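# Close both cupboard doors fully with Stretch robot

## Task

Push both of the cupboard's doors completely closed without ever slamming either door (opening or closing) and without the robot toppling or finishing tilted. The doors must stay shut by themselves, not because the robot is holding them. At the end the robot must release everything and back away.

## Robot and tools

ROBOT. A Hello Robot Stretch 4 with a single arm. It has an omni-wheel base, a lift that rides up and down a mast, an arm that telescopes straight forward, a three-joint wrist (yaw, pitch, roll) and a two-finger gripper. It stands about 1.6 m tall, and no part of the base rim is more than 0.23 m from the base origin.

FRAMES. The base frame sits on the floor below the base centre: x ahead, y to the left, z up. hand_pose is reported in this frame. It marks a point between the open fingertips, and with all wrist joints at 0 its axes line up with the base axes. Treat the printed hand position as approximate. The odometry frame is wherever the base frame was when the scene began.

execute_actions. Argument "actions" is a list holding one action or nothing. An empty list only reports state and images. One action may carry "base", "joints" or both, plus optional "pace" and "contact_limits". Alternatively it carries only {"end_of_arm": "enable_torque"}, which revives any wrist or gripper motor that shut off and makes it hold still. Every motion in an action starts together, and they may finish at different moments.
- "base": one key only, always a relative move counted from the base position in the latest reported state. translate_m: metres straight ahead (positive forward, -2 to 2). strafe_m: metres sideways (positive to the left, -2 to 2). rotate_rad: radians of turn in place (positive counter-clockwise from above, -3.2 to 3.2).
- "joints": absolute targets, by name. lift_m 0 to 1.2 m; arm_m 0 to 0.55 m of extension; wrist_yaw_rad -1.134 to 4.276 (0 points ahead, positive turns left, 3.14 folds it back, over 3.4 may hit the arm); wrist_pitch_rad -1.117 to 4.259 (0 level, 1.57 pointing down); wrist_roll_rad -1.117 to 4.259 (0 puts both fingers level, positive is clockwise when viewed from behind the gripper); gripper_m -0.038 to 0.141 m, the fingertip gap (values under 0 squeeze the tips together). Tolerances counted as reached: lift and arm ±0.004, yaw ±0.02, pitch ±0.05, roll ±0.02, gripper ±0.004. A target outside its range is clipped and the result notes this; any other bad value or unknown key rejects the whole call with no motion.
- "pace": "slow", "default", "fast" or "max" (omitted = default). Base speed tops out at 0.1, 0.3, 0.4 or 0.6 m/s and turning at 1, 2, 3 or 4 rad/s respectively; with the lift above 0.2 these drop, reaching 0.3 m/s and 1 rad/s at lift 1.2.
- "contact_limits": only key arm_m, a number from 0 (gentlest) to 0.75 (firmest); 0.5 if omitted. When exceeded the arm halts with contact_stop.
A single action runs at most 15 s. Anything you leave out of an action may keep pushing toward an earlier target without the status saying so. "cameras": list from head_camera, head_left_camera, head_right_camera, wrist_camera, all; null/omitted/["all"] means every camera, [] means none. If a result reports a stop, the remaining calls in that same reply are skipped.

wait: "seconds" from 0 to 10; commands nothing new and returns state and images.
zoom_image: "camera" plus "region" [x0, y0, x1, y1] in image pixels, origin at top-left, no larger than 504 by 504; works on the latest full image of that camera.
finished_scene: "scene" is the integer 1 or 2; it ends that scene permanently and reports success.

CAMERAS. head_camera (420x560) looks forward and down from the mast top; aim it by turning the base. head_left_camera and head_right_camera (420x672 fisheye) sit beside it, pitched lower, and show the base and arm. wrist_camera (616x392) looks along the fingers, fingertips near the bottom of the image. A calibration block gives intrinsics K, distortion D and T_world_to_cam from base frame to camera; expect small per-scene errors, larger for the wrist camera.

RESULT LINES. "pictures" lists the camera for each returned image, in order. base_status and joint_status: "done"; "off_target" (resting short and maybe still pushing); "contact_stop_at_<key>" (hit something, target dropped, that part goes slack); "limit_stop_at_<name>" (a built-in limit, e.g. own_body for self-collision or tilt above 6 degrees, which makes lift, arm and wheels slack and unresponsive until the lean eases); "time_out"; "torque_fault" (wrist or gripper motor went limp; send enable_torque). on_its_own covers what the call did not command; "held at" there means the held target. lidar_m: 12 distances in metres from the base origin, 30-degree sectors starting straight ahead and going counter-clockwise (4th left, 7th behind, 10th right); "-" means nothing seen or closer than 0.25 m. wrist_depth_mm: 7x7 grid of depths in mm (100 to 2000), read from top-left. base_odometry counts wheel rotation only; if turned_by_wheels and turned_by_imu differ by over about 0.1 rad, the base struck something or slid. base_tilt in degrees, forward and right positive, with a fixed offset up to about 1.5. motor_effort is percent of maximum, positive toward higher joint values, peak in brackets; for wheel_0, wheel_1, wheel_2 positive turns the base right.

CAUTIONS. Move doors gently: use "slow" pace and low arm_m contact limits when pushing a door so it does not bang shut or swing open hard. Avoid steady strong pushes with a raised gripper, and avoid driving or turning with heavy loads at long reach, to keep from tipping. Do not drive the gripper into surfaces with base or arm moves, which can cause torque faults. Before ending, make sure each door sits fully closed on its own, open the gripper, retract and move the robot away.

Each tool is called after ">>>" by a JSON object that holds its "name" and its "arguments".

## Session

>>> {"name": "execute_actions", "arguments": {"actions": []}}

Scene clock: 0.00 s.
base_odometry: x=+0.000 y=+0.000 heading=+0.000 (m, m, rad; odometry frame)
turned_by_wheels: +0.000 (rad since the last result)
turned_by_imu: +0.000 (rad since the last result)
base_tilt: forward=+0.4 right=-0.1 (deg)
lidar_m: 1.78 1.75 1.28 1.07 1.06 1.19 1.98 2.17 2.44 2.01 1.85 2.98
base_status: not commanded
joint_positions: lift_m=+0.279 arm_m=-0.002 wrist_yaw_rad=+3.185 wrist_pitch_rad=-0.006 wrist_roll_rad=+0.020 gripper_m=+0.057
joint_status: not commanded
motor_effort: lift_m=+18 arm_m=+0 wrist_yaw_rad=-1 wrist_pitch_rad=-8 wrist_roll_rad=-2 gripper_m=-1 wheel_0=+0 wheel_1=+0 wheel_2=+0 (%)
hand_pose: x=-0.1228 y=+0.0747 z=+0.4590 quat_wxyz=(-0.022, +0.003, +0.010, +1.000) (m; base frame)
wrist_depth_mm: - 150 225 - - 1430 1118 / - 146 146 - - 1430 1118 / - 107 142 - - 1397 1118 / - 111 141 - - 1464 1138 / - 141 189 - - 1537 1098 / 209 - - - 1921 1430 1118 / 208 1499 194 1397 189 1255 1138
pictures: head_camera, head_left_camera, head_right_camera, wrist_camera
camera_calibration (this result's frames):
wrist_camera: T_world_to_cam=[[-0.110519, 0.990403, -0.0829884, -0.0293508], [-0.0610083, -0.0901029, -0.994062, 0.53179], [-0.992, -0.104799, 0.0703808, 0.0743591], [0, 0, 0, 1]] pos_world=[0.102964, 0.0847778, 0.520963]
Images, in order (width x height): head_camera 420x560, head_left_camera 420x672, head_right_camera 420x672, wrist_camera 616x392.

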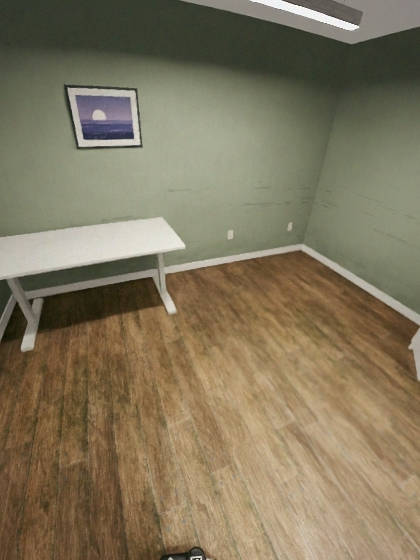

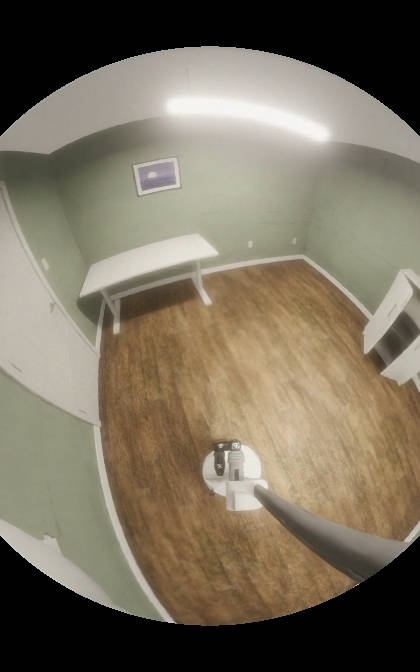

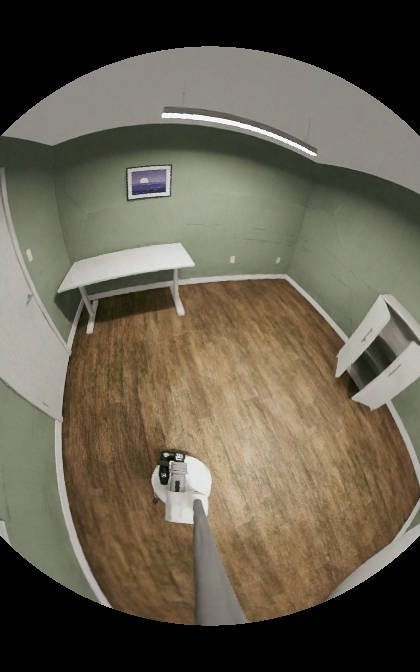

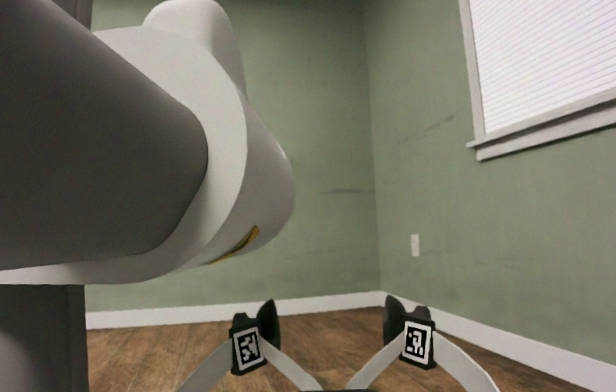

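>>> {"name": "execute_actions", "arguments": {"actions": [{"base":{"rotate_rad":-1.27},"joints":{"lift_m":0.4,"wrist_yaw_rad":0,"gripper_m":0.0}}], "cameras": ["head_camera","wrist_camera"]}}

Scene clock: 7.30 s.
base_odometry: x=+0.000 y=+0.000 heading=-1.270 (m, m, rad; odometry frame)
turned_by_wheels: -1.270 (rad since the last result)
turned_by_imu: -1.253 (rad since the last result)
base_tilt: forward=+0.4 right=-0.2 (deg)
lidar_m: 1.84 2.11 1.90 1.75 1.52 1.11 1.06 1.02 1.46 2.15 2.23 2.76
base_status: done
joint_positions: lift_m=+0.400 arm_m=-0.002 wrist_yaw_rad=+0.000 wrist_pitch_rad=-0.006 wrist_roll_rad=+0.020 gripper_m=+0.000
joint_status: all done
motor_effort: lift_m=+22(18) arm_m=+0(0) wrist_yaw_rad=-2(6) wrist_pitch_rad=-6(7) wrist_roll_rad=-1(1) gripper_m=-4(5) wheel_0=-1(6) wheel_1=-1(6) wheel_2=-1(6) (%)
hand_pose: x=+0.4577 y=-0.0873 z=+0.5796 quat_wxyz=(+1.000, +0.010, -0.003, +0.000) (m; base frame)
wrist_depth_mm: - - - - - - - / - - - - - - - / - - - - - - - / - - - 1808 - - - / - - - 1756 - - - / - - 1983 1576 - - - / 1921 1756 1618 189 178 1618 1576
pictures: head_camera, wrist_camera
camera_calibration (this result's frames):
wrist_camera: T_world_to_cam=[[0.0674965, -0.994262, -0.0829865, -0.0494645], [0.0648532, 0.0873725, -0.994062, 0.630382], [0.99561, 0.0617138, 0.0703785, -0.270445], [0, 0, 0, 1]] pos_world=[0.231714, -0.0875685, 0.641568]
Images, in order (width x height): head_camera 420x560, wrist_camera 616x392.

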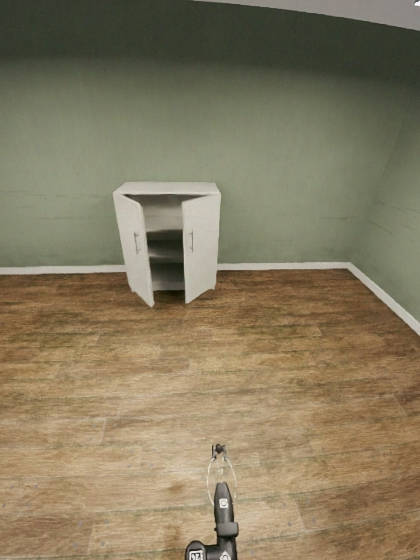

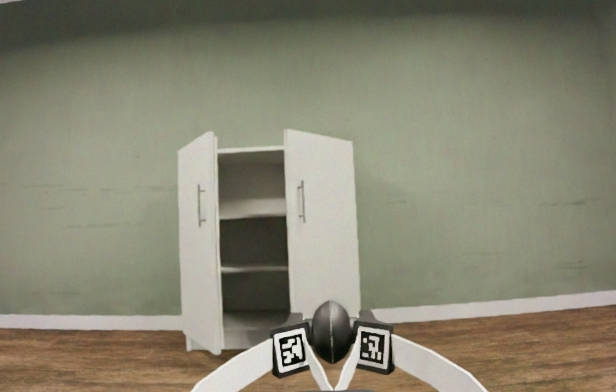

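>>> {"name": "execute_actions", "arguments": {"actions": [{"base":{"translate_m":1.2},"joints":{"lift_m":0.22},"pace":"max"}], "cameras": ["head_camera","wrist_camera"]}}

Scene clock: 16.43 s.
base_odometry: x=+0.355 y=-1.146 heading=-1.270 (m, m, rad; odometry frame)
turned_by_wheels: +0.000 (rad since the last result)
turned_by_imu: -0.001 (rad since the last result)
base_tilt: forward=+0.5 right=-0.2 (deg)
lidar_m: 0.65 0.71 2.03 2.58 1.93 2.37 2.27 2.32 2.24 2.15 2.11 1.52
base_status: done
joint_positions: lift_m=+0.220 arm_m=-0.002 wrist_yaw_rad=+0.000 wrist_pitch_rad=-0.006 wrist_roll_rad=+0.020 gripper_m=+0.000
joint_status: all done
motor_effort: lift_m=+16(21) arm_m=+0(0) wrist_yaw_rad=+1(0) wrist_pitch_rad=-5(8) wrist_roll_rad=+1(2) gripper_m=-5(5) wheel_0=-1(7) wheel_1=-1(7) wheel_2=+0(14) (%)
hand_pose: x=+0.4577 y=-0.0874 z=+0.4001 quat_wxyz=(+1.000, +0.010, -0.003, +0.000) (m; base frame)
wrist_depth_mm: 1008 1078 517 609 1255 1281 1255 / 991 1281 500 597 768 1255 1281 / 904 1042 500 585 768 1229 1255 / 976 1205 496 574 750 1229 1229 / 917 1205 488 564 732 1182 1205 / 976 1229 480 512 723 1182 1182 / 917 976 455 188 178 1160 1118
pictures: head_camera, wrist_camera
camera_calibration (this result's frames):
wrist_camera: T_world_to_cam=[[0.0670797, -0.99429, -0.0829875, -0.0642871], [0.0648763, 0.0873455, -0.994063, 0.451974], [0.995636, 0.0612976, 0.070365, -0.257814], [0, 0, 0, 1]] pos_world=[0.231679, -0.0875946, 0.462097]
Images, in order (width x height): head_camera 420x560, wrist_camera 616x392.

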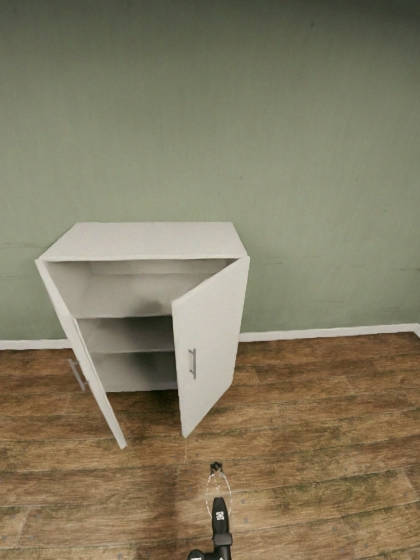

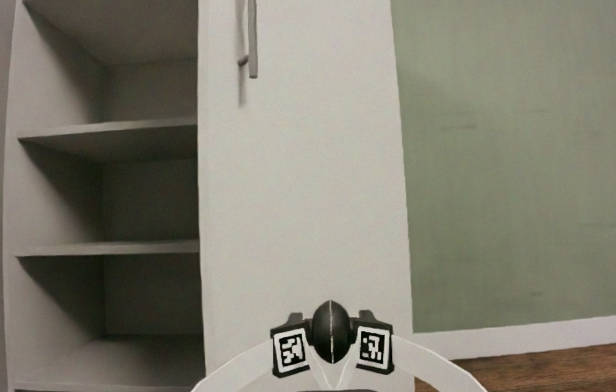

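>>> {"name": "execute_actions", "arguments": {"actions": [{"base":{"translate_m":0.06},"joints":{"arm_m":0.2},"pace":"fast"}], "cameras": []}}

>>> {"name": "execute_actions", "arguments": {"actions": [{"base":{"strafe_m":0.13},"joints":{"arm_m":0.42},"pace":"slow","contact_limits":{"arm_m":0.25}}], "cameras": ["head_camera","wrist_camera"]}}

Scene clock: 28.63 s.
base_odometry: x=+0.373 y=-1.203 heading=-1.270 (m, m, rad; odometry frame)
turned_by_wheels: +0.000 (rad since the last result)
turned_by_imu: +0.000 (rad since the last result)
base_tilt: forward=+0.4 right=-0.1 (deg)
lidar_m: 0.58 0.69 1.96 2.57 1.94 2.42 2.33 2.39 2.24 2.14 2.02 0.99
base_status: done
joint_positions: lift_m=+0.220 arm_m=+0.198 wrist_yaw_rad=+0.000 wrist_pitch_rad=-0.006 wrist_roll_rad=+0.020 gripper_m=+0.000
joint_status: all done
motor_effort: lift_m=+16(16) arm_m=+9(11) wrist_yaw_rad=-1(2) wrist_pitch_rad=-6(6) wrist_roll_rad=+1(2) gripper_m=-5(3) wheel_0=+0(5) wheel_1=+0(4) wheel_2=+2(11) (%)
hand_pose: x=+0.6578 y=-0.0874 z=+0.4001 quat_wxyz=(+1.000, +0.010, -0.003, +0.000) (m; base frame)
wrist_depth_mm: 931 227 274 343 462 1008 1008 / 591 226 272 338 449 1008 991 / 732 224 270 334 430 976 991 / 904 222 265 325 424 976 976 / 559 219 260 322 413 960 931 / 866 215 257 289 407 960 946 / 854 211 239 189 178 917 917
pictures: none
No camera images: the call's "cameras" was empty. Leave "cameras" out to get every camera's image.

Scene clock: 32.10 s.
base_odometry: x=+0.497 y=-1.165 heading=-1.270 (m, m, rad; odometry frame)
turned_by_wheels: +0.000 (rad since the last result)
turned_by_imu: +0.000 (rad since the last result)
base_tilt: forward=+0.5 right=-0.2 (deg)
lidar_m: 0.81 0.60 1.97 2.45 1.84 2.35 2.33 2.39 2.38 2.26 2.00 0.91
base_status: done
joint_positions: lift_m=+0.220 arm_m=+0.418 wrist_yaw_rad=+0.000 wrist_pitch_rad=-0.006 wrist_roll_rad=+0.020 gripper_m=+0.000
joint_status: all done
motor_effort: lift_m=+16(16) arm_m=+10(11) wrist_yaw_rad=+0(11) wrist_pitch_rad=-9(6) wrist_roll_rad=+0(1) gripper_m=-5(5) wheel_0=-1(5) wheel_1=+0(6) wheel_2=+1(2) (%)
contact_limits: arm_m 0.25
hand_pose: x=+0.8777 y=-0.0875 z=+0.4001 quat_wxyz=(+1.000, +0.010, -0.003, +0.000) (m; base frame)
wrist_depth_mm: 407 226 236 246 257 270 279 / 530 224 233 243 254 266 278 / 750 221 231 240 251 262 271 / 741 220 227 236 248 258 267 / 345 216 225 234 245 255 264 / 723 214 222 228 241 252 262 / 723 211 216 189 178 248 257
pictures: head_camera, wrist_camera
camera_calibration (this result's frames):
wrist_camera: T_world_to_cam=[[0.0668106, -0.994309, -0.0829824, -0.0923049], [0.0649742, 0.0873273, -0.994058, 0.424666], [0.995648, 0.0610219, 0.0704389, -0.67603], [0, 0, 0, 1]] pos_world=[0.651662, -0.0876119, 0.462102]
Images, in order (width x height): head_camera 420x560, wrist_camera 616x392.

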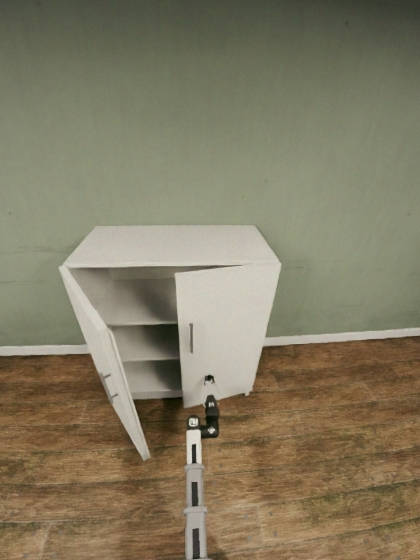

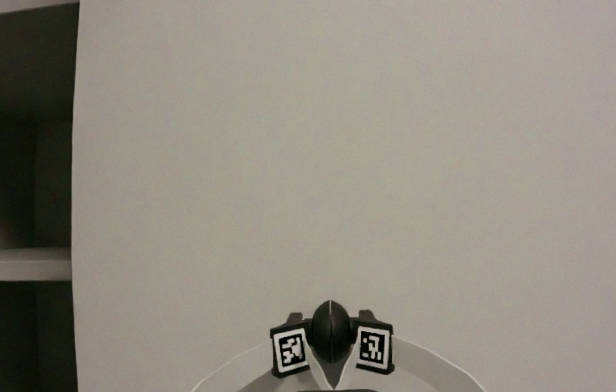

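>>> {"name": "execute_actions", "arguments": {"actions": [{"joints":{"arm_m":0.495},"pace":"slow","contact_limits":{"arm_m":0.15}}], "cameras": ["head_camera"]}}

Scene clock: 37.40 s.
base_odometry: x=+0.497 y=-1.165 heading=-1.270 (m, m, rad; odometry frame)
turned_by_wheels: +0.000 (rad since the last result)
turned_by_imu: +0.000 (rad since the last result)
base_tilt: forward=+0.4 right=-0.2 (deg)
lidar_m: 0.89 0.61 1.95 2.45 1.83 2.33 2.29 2.39 2.38 2.27 2.05 0.96
base_status: not commanded
joint_positions: lift_m=+0.220 arm_m=+0.483 wrist_yaw_rad=-0.008 wrist_pitch_rad=-0.007 wrist_roll_rad=+0.020 gripper_m=+0.000
joint_status: arm_m contact_stop (moved +0.065 of +0.077)
on_its_own: arm_m is slack since a contact_stop (your +0.495 is given up); wrist_yaw_rad is at rest, and its effort (+23) is outside its rest range (-13 to +13)
motor_effort: lift_m=+16(16) arm_m=+0(18) wrist_yaw_rad=+23(26) wrist_pitch_rad=-5(9) wrist_roll_rad=+1(2) gripper_m=-1(5) wheel_0=+3(3) wheel_1=+3(3) wheel_2=-9(9) (%)
contact_limits: arm_m 0.15
hand_pose: x=+0.9421 y=-0.0899 z=+0.4005 quat_wxyz=(+1.000, +0.010, -0.004, -0.004) (m; base frame)
wrist_depth_mm: 407 242 241 240 240 241 239 / 530 240 239 238 237 238 236 / 691 238 236 236 236 235 233 / 683 235 234 234 232 232 232 / 314 231 231 231 230 229 229 / 668 229 229 228 227 227 225 / 661 226 204 195 177 224 223
pictures: head_camera
Images, in order (width x height): head_camera 420x560.

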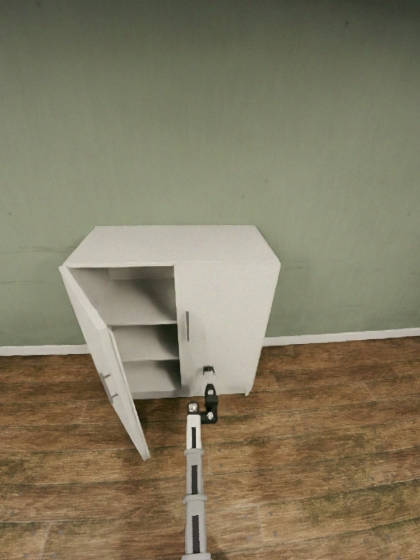

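>>> {"name": "execute_actions", "arguments": {"actions": [{"base":{"strafe_m":0.12},"joints":{"arm_m":0.0},"pace":"fast"}], "cameras": ["head_camera"]}}

>>> {"name": "execute_actions", "arguments": {"actions": [{"base":{"strafe_m":0.40},"pace":"fast"}], "cameras": ["head_camera","wrist_camera"]}}

Scene clock: 46.20 s.
base_odometry: x=+0.612 y=-1.129 heading=-1.270 (m, m, rad; odometry frame)
turned_by_wheels: +0.000 (rad since the last result)
turned_by_imu: +0.000 (rad since the last result)
base_tilt: forward=+0.5 right=+0.0 (deg)
lidar_m: 0.58 0.60 1.96 2.31 1.73 2.26 2.32 2.42 2.50 2.38 2.02 0.97
base_status: done
joint_positions: lift_m=+0.220 arm_m=+0.002 wrist_yaw_rad=+0.000 wrist_pitch_rad=-0.006 wrist_roll_rad=+0.020 gripper_m=+0.000
joint_status: all done
motor_effort: lift_m=+16(16) arm_m=-9(10) wrist_yaw_rad=+1(22) wrist_pitch_rad=-11(7) wrist_roll_rad=+0(0) gripper_m=-4(5) wheel_0=+0(10) wheel_1=-1(9) wheel_2=+1(6) (%)
hand_pose: x=+0.4610 y=-0.0875 z=+0.4001 quat_wxyz=(+1.000, +0.010, -0.003, +0.000) (m; base frame)
wrist_depth_mm: 1205 960 1098 732 732 732 1229 / 1205 946 1205 723 715 715 1205 / 1229 778 1008 723 707 715 1160 / 1160 946 1160 707 707 699 1138 / 1182 750 1138 707 699 691 1138 / 1160 904 1118 683 691 683 1138 / 1138 842 917 189 178 676 1060
pictures: head_camera
Images, in order (width x height): head_camera 420x560.

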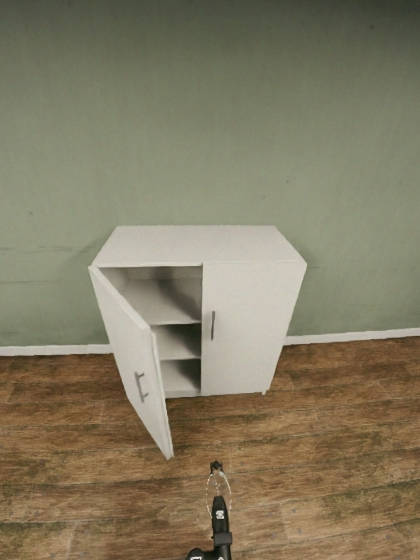

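Scene clock: 48.43 s.
base_odometry: x=+0.994 y=-1.011 heading=-1.270 (m, m, rad; odometry frame)
turned_by_wheels: +0.000 (rad since the last result)
turned_by_imu: +0.000 (rad since the last result)
base_tilt: forward=+0.4 right=-0.2 (deg)
lidar_m: 0.70 1.44 1.95 1.92 1.38 1.62 2.31 2.42 2.92 2.79 2.01 0.63
base_status: done
joint_positions: lift_m=+0.220 arm_m=+0.002 wrist_yaw_rad=+0.000 wrist_pitch_rad=-0.006 wrist_roll_rad=+0.020 gripper_m=+0.000
joint_status: not commanded
motor_effort: lift_m=+16(16) arm_m=-9(9) wrist_yaw_rad=+1(0) wrist_pitch_rad=-6(7) wrist_roll_rad=+1(1) gripper_m=-5(5) wheel_0=+2(12) wheel_1=+0(10) wheel_2=+1(2) (%)
hand_pose: x=+0.4610 y=-0.0875 z=+0.4001 quat_wxyz=(+1.000, +0.010, -0.003, +0.000) (m; base frame)
wrist_depth_mm: 1229 1229 1229 591 445 368 723 / 1182 1205 1182 603 449 364 707 / 1182 1205 1205 603 449 362 699 / 1160 1182 1160 597 449 357 699 / 1160 1160 1160 585 452 357 683 / 1160 1138 1138 544 430 353 676 / 1118 1118 1098 189 179 343 676
pictures: head_camera, wrist_camera
camera_calibration (this result's frames):
wrist_camera: T_world_to_cam=[[0.0669066, -0.994303, -0.0829763, -0.0644835], [0.0648646, 0.0873213, -0.994066, 0.451762], [0.995649, 0.0611274, 0.0703375, -0.261094], [0, 0, 0, 1]] pos_world=[0.234969, -0.0876045, 0.462095]
Images, in order (width x height): head_camera 420x560, wrist_camera 616x392.

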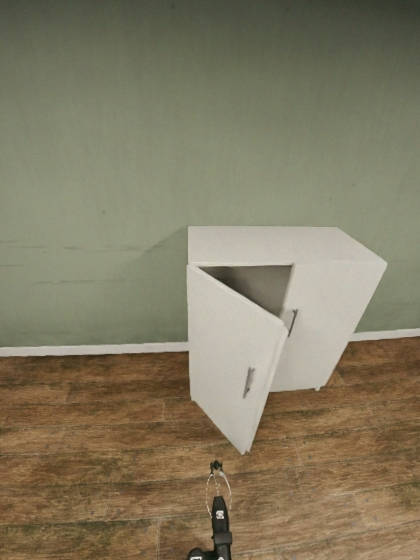

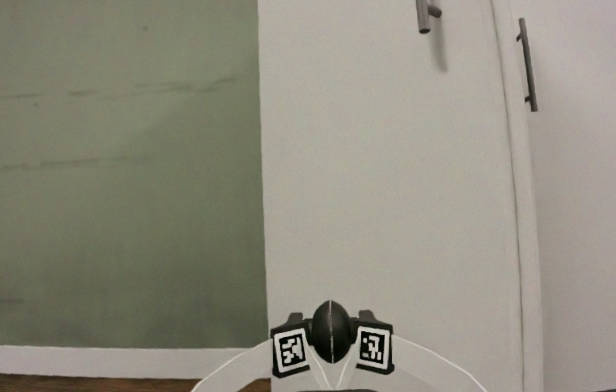

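>>> {"name": "execute_actions", "arguments": {"actions": [{"joints":{"arm_m":0.2},"pace":"fast"}], "cameras": []}}

>>> {"name": "execute_actions", "arguments": {"actions": [{"base":{"strafe_m":-0.16},"joints":{"arm_m":0.41},"pace":"slow","contact_limits":{"arm_m":0.25}}], "cameras": ["head_camera","wrist_camera"]}}

Scene clock: 56.73 s.
base_odometry: x=+0.994 y=-1.011 heading=-1.270 (m, m, rad; odometry frame)
turned_by_wheels: +0.000 (rad since the last result)
turned_by_imu: +0.000 (rad since the last result)
base_tilt: forward=+0.4 right=-0.2 (deg)
lidar_m: 0.67 1.42 1.92 1.90 1.37 1.62 2.32 2.40 2.93 2.76 2.01 0.60
base_status: not commanded
joint_positions: lift_m=+0.220 arm_m=+0.198 wrist_yaw_rad=+0.000 wrist_pitch_rad=-0.006 wrist_roll_rad=+0.020 gripper_m=+0.000
joint_status: all done
motor_effort: lift_m=+16(16) arm_m=+9(8) wrist_yaw_rad=-2(1) wrist_pitch_rad=-8(7) wrist_roll_rad=+0(0) gripper_m=-5(5) wheel_0=+1(2) wheel_1=+0(0) wheel_2=+1(1) (%)
hand_pose: x=+0.6578 y=-0.0874 z=+0.4002 quat_wxyz=(+1.000, +0.010, -0.003, +0.000) (m; base frame)
wrist_depth_mm: 991 1008 991 392 293 233 - / 991 1008 991 389 294 234 202 / 991 976 991 392 294 234 202 / 976 976 976 387 293 233 202 / 976 976 976 389 293 233 202 / 946 960 946 355 281 232 201 / 946 960 946 189 178 224 -
pictures: none
No camera images: the call's "cameras" was empty. Leave "cameras" out to get every camera's image.

Scene clock: 60.10 s.
base_odometry: x=+0.841 y=-1.058 heading=-1.270 (m, m, rad; odometry frame)
turned_by_wheels: +0.000 (rad since the last result)
turned_by_imu: +0.000 (rad since the last result)
base_tilt: forward=+0.5 right=-0.1 (deg)
lidar_m: 0.82 1.43 1.93 2.07 1.52 1.83 2.31 2.42 2.78 2.61 2.02 0.87
base_status: done
joint_positions: lift_m=+0.220 arm_m=+0.408 wrist_yaw_rad=+0.000 wrist_pitch_rad=-0.006 wrist_roll_rad=+0.020 gripper_m=+0.000
joint_status: all done
motor_effort: lift_m=+16(16) arm_m=+10(10) wrist_yaw_rad=-2(6) wrist_pitch_rad=-9(8) wrist_roll_rad=-1(1) gripper_m=-4(6) wheel_0=+0(6) wheel_1=-1(3) wheel_2=+1(0) (%)
contact_limits: arm_m 0.25
hand_pose: x=+0.8677 y=-0.0875 z=+0.4001 quat_wxyz=(+1.000, +0.010, -0.003, +0.000) (m; base frame)
wrist_depth_mm: 306 286 264 248 235 220 - / 304 283 263 247 231 219 210 / 297 277 259 244 231 217 208 / 294 276 258 240 228 216 207 / 291 272 255 240 226 213 205 / 289 270 252 234 222 211 204 / 286 267 250 189 178 207 -
pictures: head_camera, wrist_camera
camera_calibration (this result's frames):
wrist_camera: T_world_to_cam=[[0.0667917, -0.994311, -0.0829701, -0.0916308], [0.0649693, 0.0873133, -0.99406, 0.425318], [0.995649, 0.0610045, 0.0704315, -0.666069], [0, 0, 0, 1]] pos_world=[0.641659, -0.0876122, 0.462101]
Images, in order (width x height): head_camera 420x560, wrist_camera 616x392.

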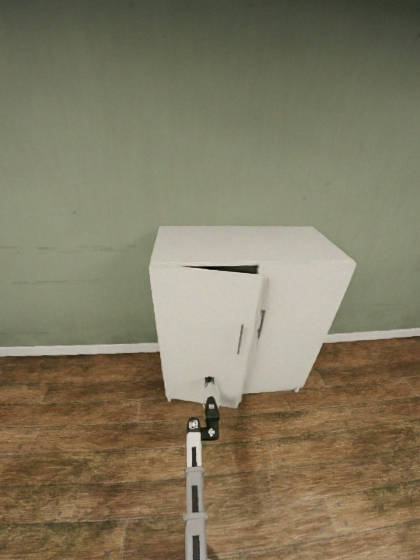

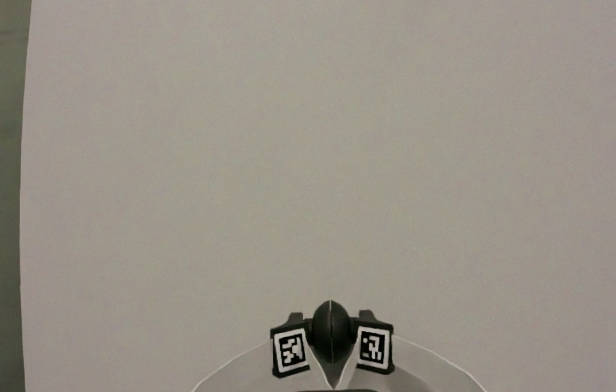

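>>> {"name": "execute_actions", "arguments": {"actions": [{"joints":{"arm_m":0.49},"pace":"slow","contact_limits":{"arm_m":0.15}}], "cameras": ["head_camera"]}}

Scene clock: 64.70 s.
base_odometry: x=+0.841 y=-1.058 heading=-1.270 (m, m, rad; odometry frame)
turned_by_wheels: +0.000 (rad since the last result)
turned_by_imu: +0.000 (rad since the last result)
base_tilt: forward=+0.5 right=-0.2 (deg)
lidar_m: 0.87 1.44 1.94 2.07 1.53 1.84 2.33 2.40 2.76 2.63 2.01 0.91
base_status: not commanded
joint_positions: lift_m=+0.220 arm_m=+0.459 wrist_yaw_rad=-0.008 wrist_pitch_rad=-0.007 wrist_roll_rad=+0.020 gripper_m=+0.000
joint_status: arm_m contact_stop (moved +0.050 of +0.082)
on_its_own: arm_m is slack since a contact_stop (your +0.490 is given up); wrist_yaw_rad is at rest, and its effort (+22) is outside its rest range (-13 to +13)
motor_effort: lift_m=+16(16) arm_m=+0(19) wrist_yaw_rad=+22(31) wrist_pitch_rad=-4(6) wrist_roll_rad=+0(1) gripper_m=-1(6) wheel_0=+3(3) wheel_1=+2(2) wheel_2=-10(10) (%)
contact_limits: arm_m 0.15
hand_pose: x=+0.9172 y=-0.0898 z=+0.4005 quat_wxyz=(+1.000, +0.010, -0.004, -0.004) (m; base frame)
wrist_depth_mm: 258 254 247 242 236 233 230 / 255 251 243 239 235 229 227 / 253 245 241 237 232 227 224 / 248 243 238 234 230 226 223 / 245 240 236 232 227 224 219 / 242 238 234 229 224 221 218 / 240 236 206 195 178 218 215
pictures: head_camera
Images, in order (width x height): head_camera 420x560.

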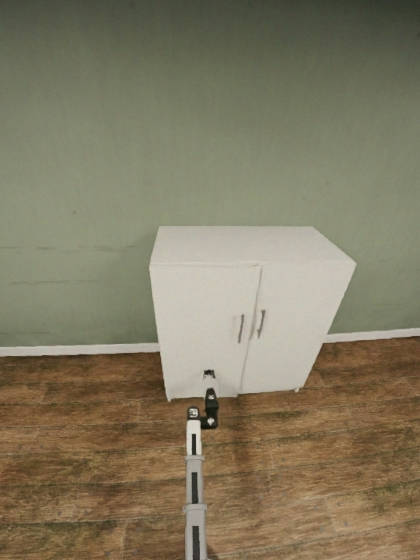

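>>> {"name": "zoom_image", "arguments": {"camera": "head_camera", "region": [200, 240, 320, 400]}}

Region (200, 240, 320, 400) of head_camera's 420x560 image, scaled by 3.150, with more detail than that image has; it fills the left 378 columns of this view, and the rest is white.

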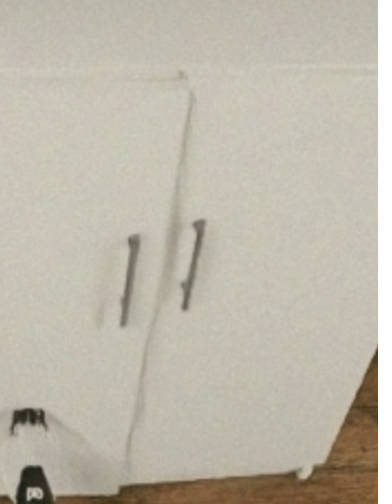

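>>> {"name": "execute_actions", "arguments": {"actions": [{"base":{"strafe_m":-0.2},"joints":{"arm_m":0.2,"lift_m":0.55,"gripper_m":0.06},"pace":"fast"}], "cameras": ["head_camera","wrist_camera"]}}

Scene clock: 85.90 s.
base_odometry: x=+0.650 y=-1.117 heading=-1.270 (m, m, rad; odometry frame)
turned_by_wheels: +0.000 (rad since the last result)
turned_by_imu: +0.000 (rad since the last result)
base_tilt: forward=+0.5 right=-0.2 (deg)
lidar_m: 0.86 0.91 1.95 2.27 1.70 2.17 2.31 2.39 2.57 2.44 2.02 0.96
base_status: done
joint_positions: lift_m=+0.550 arm_m=+0.202 wrist_yaw_rad=+0.000 wrist_pitch_rad=-0.006 wrist_roll_rad=+0.020 gripper_m=+0.060
joint_status: all done
motor_effort: lift_m=+22(18) arm_m=-9(7) wrist_yaw_rad=+0(22) wrist_pitch_rad=-6(18) wrist_roll_rad=+0(0) gripper_m=-2(3) wheel_0=-1(11) wheel_1=-1(8) wheel_2=+0(8) (%)
hand_pose: x=+0.6610 y=-0.0875 z=+0.7297 quat_wxyz=(+1.000, +0.010, -0.003, +0.000) (m; base frame)
wrist_depth_mm: 1025 1025 512 508 530 521 517 / 521 512 500 496 521 517 512 / 517 508 492 484 512 512 508 / 512 500 488 484 508 508 500 / 504 492 480 484 496 500 500 / 496 488 480 469 496 492 492 / 492 484 195 466 191 492 484
pictures: head_camera, wrist_camera
camera_calibration (this result's frames):
wrist_camera: T_world_to_cam=[[0.0668007, -0.994311, -0.0829662, -0.0504917], [0.0650015, 0.0873121, -0.994058, 0.766288], [0.995647, 0.0610108, 0.0704642, -0.483501], [0, 0, 0, 1]] pos_world=[0.434959, -0.0876117, 0.791615]
Images, in order (width x height): head_camera 420x560, wrist_camera 616x392.

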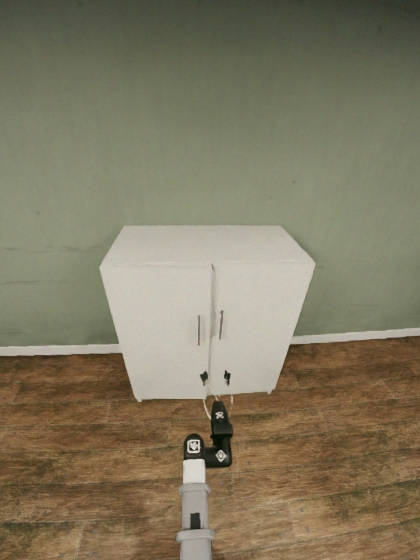

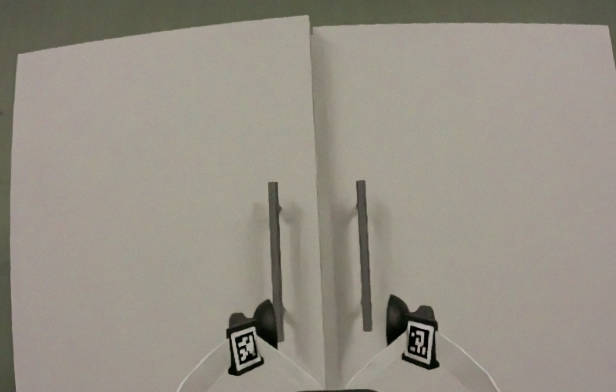

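>>> {"name": "execute_actions", "arguments": {"actions": [{"base":{"strafe_m":-0.04},"joints":{"arm_m":0.37}}], "cameras": ["wrist_camera"]}}

Scene clock: 96.07 s.
base_odometry: x=+0.612 y=-1.129 heading=-1.271 (m, m, rad; odometry frame)
turned_by_wheels: +0.000 (rad since the last result)
turned_by_imu: +0.000 (rad since the last result)
base_tilt: forward=+0.5 right=-0.2 (deg)
lidar_m: 0.85 0.94 1.98 2.33 1.75 2.24 2.32 2.38 2.50 2.38 2.04 0.94
base_status: done
joint_positions: lift_m=+0.550 arm_m=+0.368 wrist_yaw_rad=+0.000 wrist_pitch_rad=-0.006 wrist_roll_rad=+0.020 gripper_m=+0.060
joint_status: all done
motor_effort: lift_m=+22(22) arm_m=+9(9) wrist_yaw_rad=+0(1) wrist_pitch_rad=-8(8) wrist_roll_rad=+0(0) gripper_m=-2(3) wheel_0=-2(6) wheel_1=+0(9) wheel_2=+0(2) (%)
hand_pose: x=+0.8277 y=-0.0874 z=+0.7297 quat_wxyz=(+1.000, +0.010, -0.003, +0.000) (m; base frame)
wrist_depth_mm: 343 334 329 357 355 353 353 / 338 332 324 351 351 349 349 / 336 329 320 347 347 347 345 / 332 325 315 343 343 343 340 / 327 320 312 340 340 338 338 / 322 317 309 332 336 336 332 / 320 315 195 327 191 330 329
pictures: wrist_camera
camera_calibration (this result's frames):
wrist_camera: T_world_to_cam=[[0.067104, -0.994291, -0.0829663, -0.0617926], [0.0649733, 0.0873319, -0.994058, 0.755465], [0.995628, 0.0613147, 0.0704627, -0.649492], [0, 0, 0, 1]] pos_world=[0.601714, -0.0875927, 0.791615]
Images, in order (width x height): wrist_camera 616x392.

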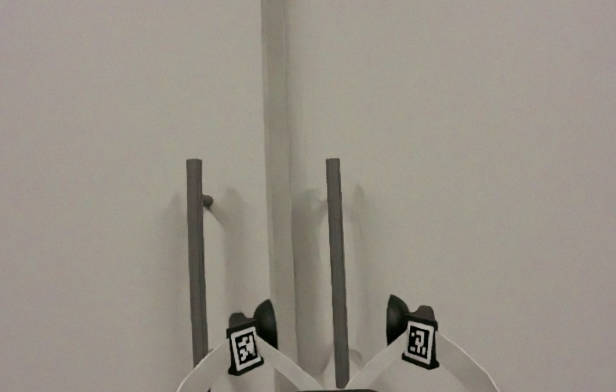

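>>> {"name": "execute_actions", "arguments": {"actions": [{"base":{"strafe_m":-0.008},"joints":{"arm_m":0.45,"gripper_m":0.035},"pace":"slow","contact_limits":{"arm_m":0.15}}], "cameras": ["wrist_camera","head_camera"]}}

Scene clock: 108.67 s.
base_odometry: x=+0.604 y=-1.131 heading=-1.271 (m, m, rad; odometry frame)
turned_by_wheels: +0.000 (rad since the last result)
turned_by_imu: +0.000 (rad since the last result)
base_tilt: forward=+0.6 right=-0.2 (deg)
lidar_m: 0.86 0.93 1.95 2.33 1.73 2.26 2.34 2.40 2.51 2.39 2.04 0.97
base_status: done
joint_positions: lift_m=+0.550 arm_m=+0.448 wrist_yaw_rad=+0.000 wrist_pitch_rad=-0.006 wrist_roll_rad=+0.020 gripper_m=+0.035
joint_status: all done
motor_effort: lift_m=+22(22) arm_m=+10(13) wrist_yaw_rad=-1(1) wrist_pitch_rad=-8(6) wrist_roll_rad=+1(0) gripper_m=-3(3) wheel_0=+1(3) wheel_1=+0(4) wheel_2=+0(1) (%)
contact_limits: arm_m 0.15
hand_pose: x=+0.9077 y=-0.0874 z=+0.7297 quat_wxyz=(+1.000, +0.010, -0.003, +0.000) (m; base frame)
wrist_depth_mm: 255 250 244 274 273 273 271 / 252 247 242 271 271 268 270 / 247 243 239 270 268 266 265 / 245 239 236 265 265 262 263 / 243 236 233 263 262 260 258 / 239 234 232 257 259 256 254 / 237 231 229 224 185 254 254
pictures: head_camera, wrist_camera
camera_calibration (this result's frames):
wrist_camera: T_world_to_cam=[[0.0671021, -0.994291, -0.0829663, -0.067159], [0.0649735, 0.0873317, -0.994058, 0.750268], [0.995628, 0.0613128, 0.0704627, -0.72913], [0, 0, 0, 1]] pos_world=[0.681701, -0.0875928, 0.791615]
Images, in order (width x height): head_camera 420x560, wrist_camera 616x392.

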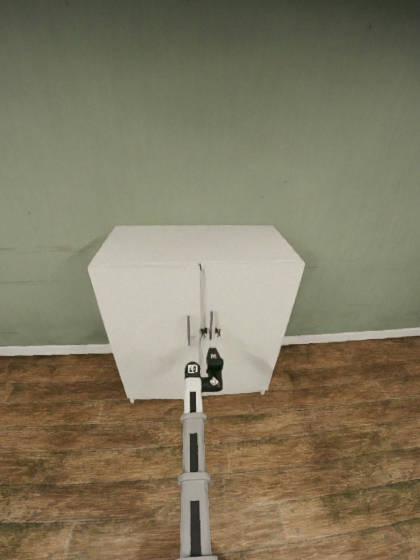

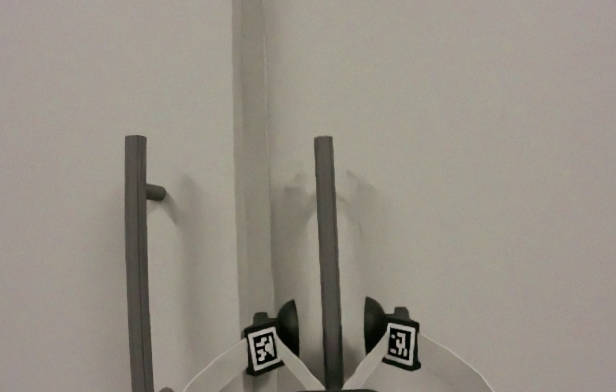

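>>> {"name": "execute_actions", "arguments": {"actions": [{"joints":{"arm_m":0.46,"gripper_m":-0.015},"contact_limits":{"arm_m":0.15}}], "cameras": ["wrist_camera"]}}

>>> {"name": "execute_actions", "arguments": {"actions": [{"base":{"strafe_m":-0.012},"joints":{"arm_m":0.36},"pace":"slow"}], "cameras": ["wrist_camera","head_camera"]}}

Scene clock: 114.83 s.
base_odometry: x=+0.604 y=-1.131 heading=-1.271 (m, m, rad; odometry frame)
turned_by_wheels: +0.000 (rad since the last result)
turned_by_imu: +0.000 (rad since the last result)
base_tilt: forward=+0.6 right=-0.2 (deg)
lidar_m: 0.84 0.94 1.95 2.33 1.72 2.24 2.31 2.40 2.48 2.37 2.02 0.94
base_status: not commanded
joint_positions: lift_m=+0.550 arm_m=+0.459 wrist_yaw_rad=-0.001 wrist_pitch_rad=-0.006 wrist_roll_rad=+0.020 gripper_m=-0.015
joint_status: all done
motor_effort: lift_m=+22(21) arm_m=+6(9) wrist_yaw_rad=+1(7) wrist_pitch_rad=-6(7) wrist_roll_rad=-1(0) gripper_m=-15(16) wheel_0=+0(1) wheel_1=-1(1) wheel_2=+0(2) (%)
contact_limits: arm_m 0.15
hand_pose: x=+0.9182 y=-0.0876 z=+0.7296 quat_wxyz=(+1.000, +0.010, -0.003, +0.000) (m; base frame)
wrist_depth_mm: 237 229 225 258 258 256 257 / 235 228 224 255 254 255 254 / 231 224 221 251 252 253 252 / 228 218 219 249 249 248 249 / 224 217 216 247 247 247 247 / 222 215 213 225 244 243 242 / 220 213 178 199 178 240 241
pictures: wrist_camera
camera_calibration (this result's frames):
wrist_camera: T_world_to_cam=[[0.0664768, -0.994332, -0.0829756, -0.0674645], [0.0648914, 0.0872919, -0.994067, 0.749643], [0.995676, 0.060698, 0.0703264, -0.739537], [0, 0, 0, 1]] pos_world=[0.692179, -0.0876314, 0.791606]
Images, in order (width x height): wrist_camera 616x392.

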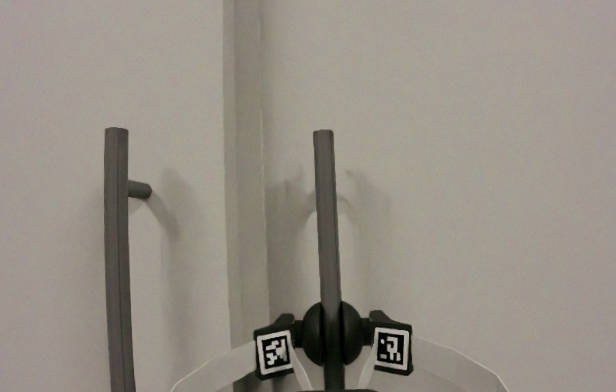

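Scene clock: 117.13 s.
base_odometry: x=+0.593 y=-1.135 heading=-1.272 (m, m, rad; odometry frame)
turned_by_wheels: -0.001 (rad since the last result)
turned_by_imu: -0.002 (rad since the last result)
base_tilt: forward=+0.4 right=-0.1 (deg)
lidar_m: 0.77 0.90 1.95 2.34 1.75 2.25 2.31 2.40 2.45 2.36 2.06 0.86
base_status: done
joint_positions: lift_m=+0.550 arm_m=+0.362 wrist_yaw_rad=-0.010 wrist_pitch_rad=-0.006 wrist_roll_rad=+0.020 gripper_m=-0.014
joint_status: all done
on_its_own: wrist_yaw_rad is at rest, and its effort (+26) is outside its rest range (-13 to +13)
motor_effort: lift_m=+22(22) arm_m=-11(12) wrist_yaw_rad=+26(27) wrist_pitch_rad=-11(8) wrist_roll_rad=+0(2) gripper_m=-18(17) wheel_0=-8(8) wheel_1=-6(6) wheel_2=-4(5) (%)
hand_pose: x=+0.8204 y=-0.0902 z=+0.7296 quat_wxyz=(+1.000, +0.010, -0.003, -0.005) (m; base frame)
wrist_depth_mm: 283 265 265 256 273 297 315 / 281 262 263 252 268 290 312 / 277 257 260 247 266 286 306 / 273 252 256 240 262 283 301 / 270 250 252 238 258 277 294 / 266 247 247 212 254 273 291 / 264 243 237 195 177 265 285
pictures: head_camera, wrist_camera
camera_calibration (this result's frames):
wrist_camera: T_world_to_cam=[[0.0573241, -0.9949, -0.0829904, -0.0561328], [0.0654863, 0.0866951, -0.99408, 0.755626], [0.996206, 0.0515501, 0.070122, -0.643151], [0, 0, 0, 1]] pos_world=[0.594445, -0.0882012, 0.791593]
Images, in order (width x height): head_camera 420x560, wrist_camera 616x392.

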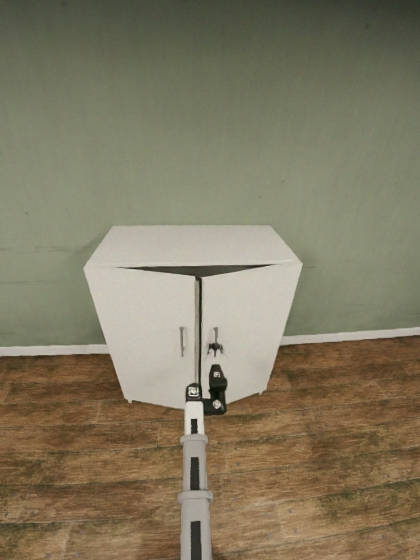

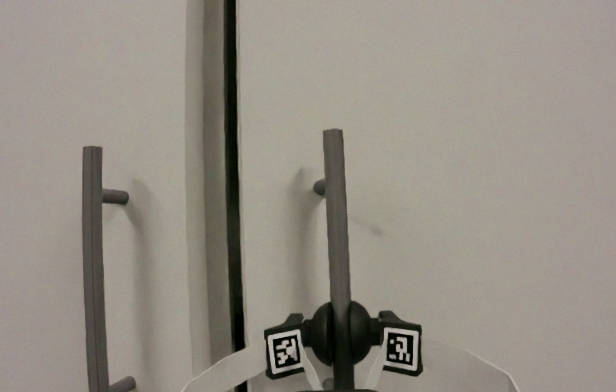

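>>> {"name": "execute_actions", "arguments": {"actions": [{"base":{"strafe_m":-0.045},"joints":{"arm_m":0.30},"pace":"slow"}], "cameras": []}}

>>> {"name": "execute_actions", "arguments": {"actions": [{"joints":{"gripper_m":0.05}}], "cameras": ["wrist_camera","head_camera"]}}

Scene clock: 125.87 s.
base_odometry: x=+0.550 y=-1.148 heading=-1.272 (m, m, rad; odometry frame)
turned_by_wheels: +0.000 (rad since the last result)
turned_by_imu: +0.000 (rad since the last result)
base_tilt: forward=+0.5 right=-0.2 (deg)
lidar_m: 0.73 0.89 1.95 2.38 1.80 2.27 2.33 2.42 2.43 2.31 2.01 0.86
base_status: done
joint_positions: lift_m=+0.550 arm_m=+0.302 wrist_yaw_rad=+0.000 wrist_pitch_rad=-0.006 wrist_roll_rad=+0.020 gripper_m=-0.015
joint_status: all done
motor_effort: lift_m=+22(22) arm_m=-10(8) wrist_yaw_rad=-2(27) wrist_pitch_rad=-8(10) wrist_roll_rad=+0(1) gripper_m=-16(18) wheel_0=+1(7) wheel_1=-1(12) wheel_2=+2(5) (%)
hand_pose: x=+0.7611 y=-0.0873 z=+0.7295 quat_wxyz=(+1.000, +0.010, -0.003, +0.000) (m; base frame)
wrist_depth_mm: 353 327 247 258 290 332 377 / 347 322 245 255 286 324 368 / 343 319 244 249 281 319 359 / 338 312 245 239 274 312 351 / 338 309 322 238 272 309 345 / 330 307 315 211 267 303 338 / 330 300 200 206 175 298 330
pictures: none
No camera images: the call's "cameras" was empty. Leave "cameras" out to get every camera's image.

Scene clock: 127.27 s.
base_odometry: x=+0.550 y=-1.148 heading=-1.272 (m, m, rad; odometry frame)
turned_by_wheels: +0.000 (rad since the last result)
turned_by_imu: +0.000 (rad since the last result)
base_tilt: forward=+0.4 right=-0.2 (deg)
lidar_m: 0.75 0.89 1.93 2.38 1.81 2.29 2.32 2.39 2.42 2.32 2.05 0.85
base_status: not commanded
joint_positions: lift_m=+0.550 arm_m=+0.302 wrist_yaw_rad=+0.000 wrist_pitch_rad=-0.006 wrist_roll_rad=+0.020 gripper_m=+0.050
joint_status: all done
motor_effort: lift_m=+22(22) arm_m=-9(9) wrist_yaw_rad=+2(7) wrist_pitch_rad=-7(9) wrist_roll_rad=+1(1) gripper_m=-4(15) wheel_0=+1(2) wheel_1=-1(1) wheel_2=+2(2) (%)
hand_pose: x=+0.7609 y=-0.0875 z=+0.7296 quat_wxyz=(+1.000, +0.010, -0.003, +0.000) (m; base frame)
wrist_depth_mm: 351 329 255 270 301 340 377 / 351 324 253 266 296 334 375 / 345 320 249 258 290 325 364 / 338 312 247 252 283 322 357 / 336 310 250 250 283 317 349 / 330 306 312 248 268 310 345 / 329 301 189 238 186 306 338
pictures: head_camera, wrist_camera
camera_calibration (this result's frames):
wrist_camera: T_world_to_cam=[[0.0665736, -0.994324, -0.082991, -0.0570428], [0.0646507, 0.0872994, -0.994082, 0.759974], [0.995685, 0.0608142, 0.0700956, -0.582761], [0, 0, 0, 1]] pos_world=[0.534911, -0.0876241, 0.791592]
Images, in order (width x height): head_camera 420x560, wrist_camera 616x392.

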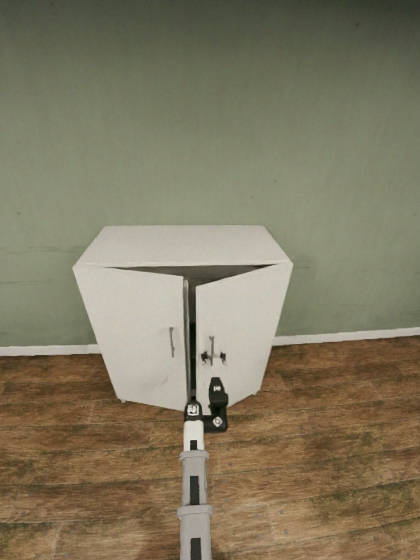

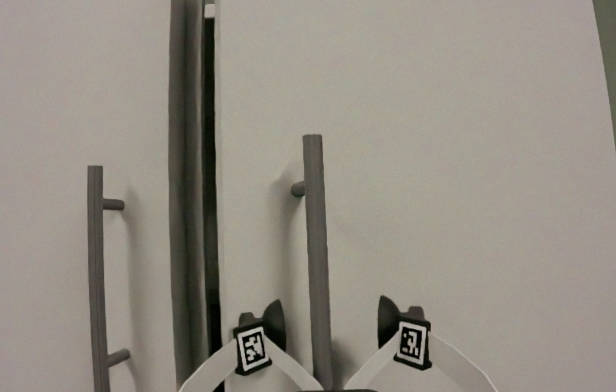

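>>> {"name": "execute_actions", "arguments": {"actions": [{"joints":{"arm_m":0.22},"pace":"fast"}], "cameras": []}}

>>> {"name": "execute_actions", "arguments": {"actions": [{"base":{"strafe_m":0.30},"joints":{"gripper_m":0.0,"lift_m":0.3},"pace":"fast"}], "cameras": ["wrist_camera","head_camera"]}}

Scene clock: 132.50 s.
base_odometry: x=+0.550 y=-1.148 heading=-1.272 (m, m, rad; odometry frame)
turned_by_wheels: +0.000 (rad since the last result)
turned_by_imu: +0.000 (rad since the last result)
base_tilt: forward=+0.4 right=-0.2 (deg)
lidar_m: 0.73 0.88 1.95 2.39 1.79 2.29 2.32 2.40 2.44 2.31 2.01 0.87
base_status: not commanded
joint_positions: lift_m=+0.550 arm_m=+0.222 wrist_yaw_rad=+0.000 wrist_pitch_rad=-0.006 wrist_roll_rad=+0.020 gripper_m=+0.050
joint_status: all done
motor_effort: lift_m=+21(22) arm_m=-9(14) wrist_yaw_rad=+1(2) wrist_pitch_rad=-9(8) wrist_roll_rad=-1(1) gripper_m=-2(3) wheel_0=+1(1) wheel_1=-1(1) wheel_2=+2(2) (%)
hand_pose: x=+0.6810 y=-0.0874 z=+0.7296 quat_wxyz=(+1.000, +0.010, -0.003, +0.000) (m; base frame)
wrist_depth_mm: 455 427 404 351 392 442 500 / 452 418 399 345 384 433 492 / 442 410 394 342 382 427 484 / 442 410 392 332 375 415 469 / 433 402 387 330 368 407 462 / 424 402 387 324 349 404 449 / 424 397 189 310 186 399 439
pictures: none
No camera images: the call's "cameras" was empty. Leave "cameras" out to get every camera's image.

Scene clock: 134.47 s.
base_odometry: x=+0.837 y=-1.060 heading=-1.272 (m, m, rad; odometry frame)
turned_by_wheels: +0.000 (rad since the last result)
turned_by_imu: +0.000 (rad since the last result)
base_tilt: forward=+0.5 right=-0.2 (deg)
lidar_m: 0.80 1.42 1.93 2.07 1.51 1.88 2.33 2.41 2.75 2.64 2.01 0.82
base_status: done
joint_positions: lift_m=+0.300 arm_m=+0.222 wrist_yaw_rad=+0.000 wrist_pitch_rad=-0.006 wrist_roll_rad=+0.020 gripper_m=+0.000
joint_status: all done
motor_effort: lift_m=+14(19) arm_m=-9(9) wrist_yaw_rad=-1(0) wrist_pitch_rad=-8(7) wrist_roll_rad=+1(1) gripper_m=-5(6) wheel_0=+2(10) wheel_1=-1(10) wheel_2=+1(0) (%)
hand_pose: x=+0.6810 y=-0.0874 z=+0.4802 quat_wxyz=(+1.000, +0.010, -0.003, +0.000) (m; base frame)
wrist_depth_mm: 991 508 469 436 410 413 931 / 991 496 459 433 407 410 544 / 960 492 452 430 404 389 676 / 960 488 455 430 399 389 917 / 960 480 449 424 394 384 878 / 946 477 442 410 389 375 878 / 917 477 439 189 179 370 878
pictures: head_camera, wrist_camera
camera_calibration (this result's frames):
wrist_camera: T_world_to_cam=[[0.0670231, -0.994295, -0.0829735, -0.0726008], [0.0648732, 0.0873272, -0.994065, 0.517139], [0.99564, 0.0612425, 0.070356, -0.485769], [0, 0, 0, 1]] pos_world=[0.454969, -0.0875972, 0.542223]
Images, in order (width x height): head_camera 420x560, wrist_camera 616x392.

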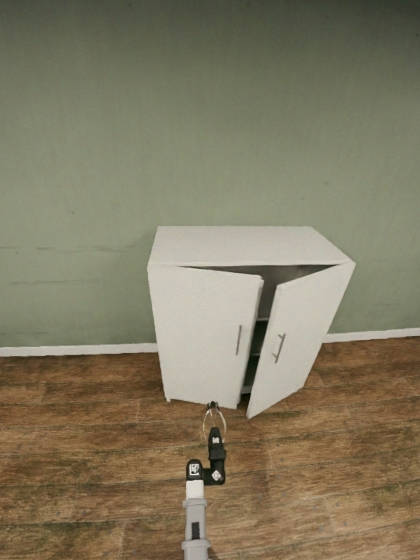

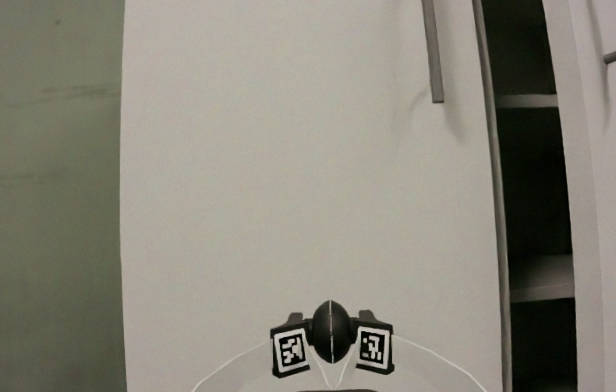

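Face at ~0.41 depth; contact near arm 0.40.

>>> {"name": "execute_actions", "arguments": {"actions": [{"joints":{"arm_m":0.385},"pace":"fast"}], "cameras": []}}

>>> {"name": "execute_actions", "arguments": {"actions": [{"joints":{"arm_m":0.49},"pace":"slow","contact_limits":{"arm_m":0.15}}], "cameras": ["head_camera"]}}

Scene clock: 139.43 s.
base_odometry: x=+0.837 y=-1.060 heading=-1.272 (m, m, rad; odometry frame)
turned_by_wheels: +0.000 (rad since the last result)
turned_by_imu: +0.000 (rad since the last result)
base_tilt: forward=+0.5 right=-0.2 (deg)
lidar_m: 0.84 1.41 1.94 2.08 1.54 1.84 2.32 2.42 2.75 2.62 2.00 0.80
base_status: not commanded
joint_positions: lift_m=+0.300 arm_m=+0.383 wrist_yaw_rad=+0.000 wrist_pitch_rad=-0.006 wrist_roll_rad=+0.020 gripper_m=+0.000
joint_status: all done
motor_effort: lift_m=+14(14) arm_m=+9(11) wrist_yaw_rad=-1(0) wrist_pitch_rad=-8(8) wrist_roll_rad=-1(1) gripper_m=-5(5) wheel_0=+2(1) wheel_1=-1(1) wheel_2=+1(1) (%)
hand_pose: x=+0.8428 y=-0.0874 z=+0.4803 quat_wxyz=(+1.000, +0.010, -0.003, +0.000) (m; base frame)
wrist_depth_mm: 334 312 289 270 254 239 229 / 332 309 287 267 253 237 227 / 325 303 282 264 250 236 225 / 322 301 279 262 247 234 224 / 322 296 277 260 245 232 222 / 317 294 273 253 241 229 219 / 312 293 273 189 178 225 217
pictures: none
No camera images: the call's "cameras" was empty. Leave "cameras" out to get every camera's image.

Scene clock: 141.40 s.
base_odometry: x=+0.836 y=-1.060 heading=-1.272 (m, m, rad; odometry frame)
turned_by_wheels: +0.000 (rad since the last result)
turned_by_imu: +0.000 (rad since the last result)
base_tilt: forward=+0.5 right=-0.2 (deg)
lidar_m: 0.88 1.42 1.94 2.08 1.54 1.84 2.32 2.41 2.76 2.64 2.00 0.82
base_status: not commanded
joint_positions: lift_m=+0.300 arm_m=+0.478 wrist_yaw_rad=-0.009 wrist_pitch_rad=-0.007 wrist_roll_rad=+0.020 gripper_m=+0.000
joint_status: arm_m contact_stop (moved +0.094 of +0.107)
on_its_own: arm_m is slack since a contact_stop (your +0.490 is given up); wrist_yaw_rad is at rest, and its effort (+23) is outside its rest range (-13 to +13)
motor_effort: lift_m=+14(14) arm_m=+0(19) wrist_yaw_rad=+23(27) wrist_pitch_rad=-3(6) wrist_roll_rad=-1(0) gripper_m=+0(5) wheel_0=+4(4) wheel_1=+3(3) wheel_2=-8(8) (%)
contact_limits: arm_m 0.15
hand_pose: x=+0.9365 y=-0.0899 z=+0.4806 quat_wxyz=(+1.000, +0.010, -0.004, -0.004) (m; base frame)
wrist_depth_mm: 243 243 242 241 241 240 238 / 241 240 239 239 238 238 237 / 236 237 236 236 235 236 235 / 236 235 233 233 233 231 231 / 232 232 230 229 229 229 229 / 229 229 229 228 228 227 225 / 227 224 202 196 177 224 225
pictures: head_camera
Images, in order (width x height): head_camera 420x560.

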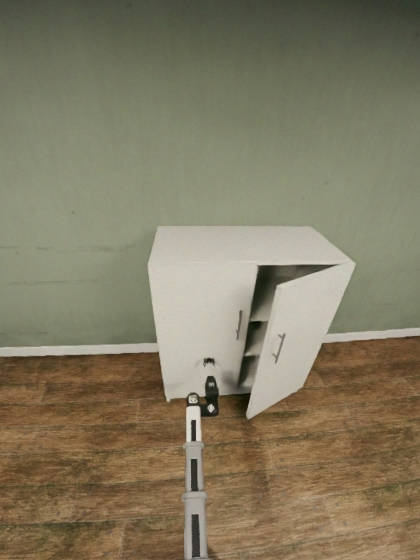

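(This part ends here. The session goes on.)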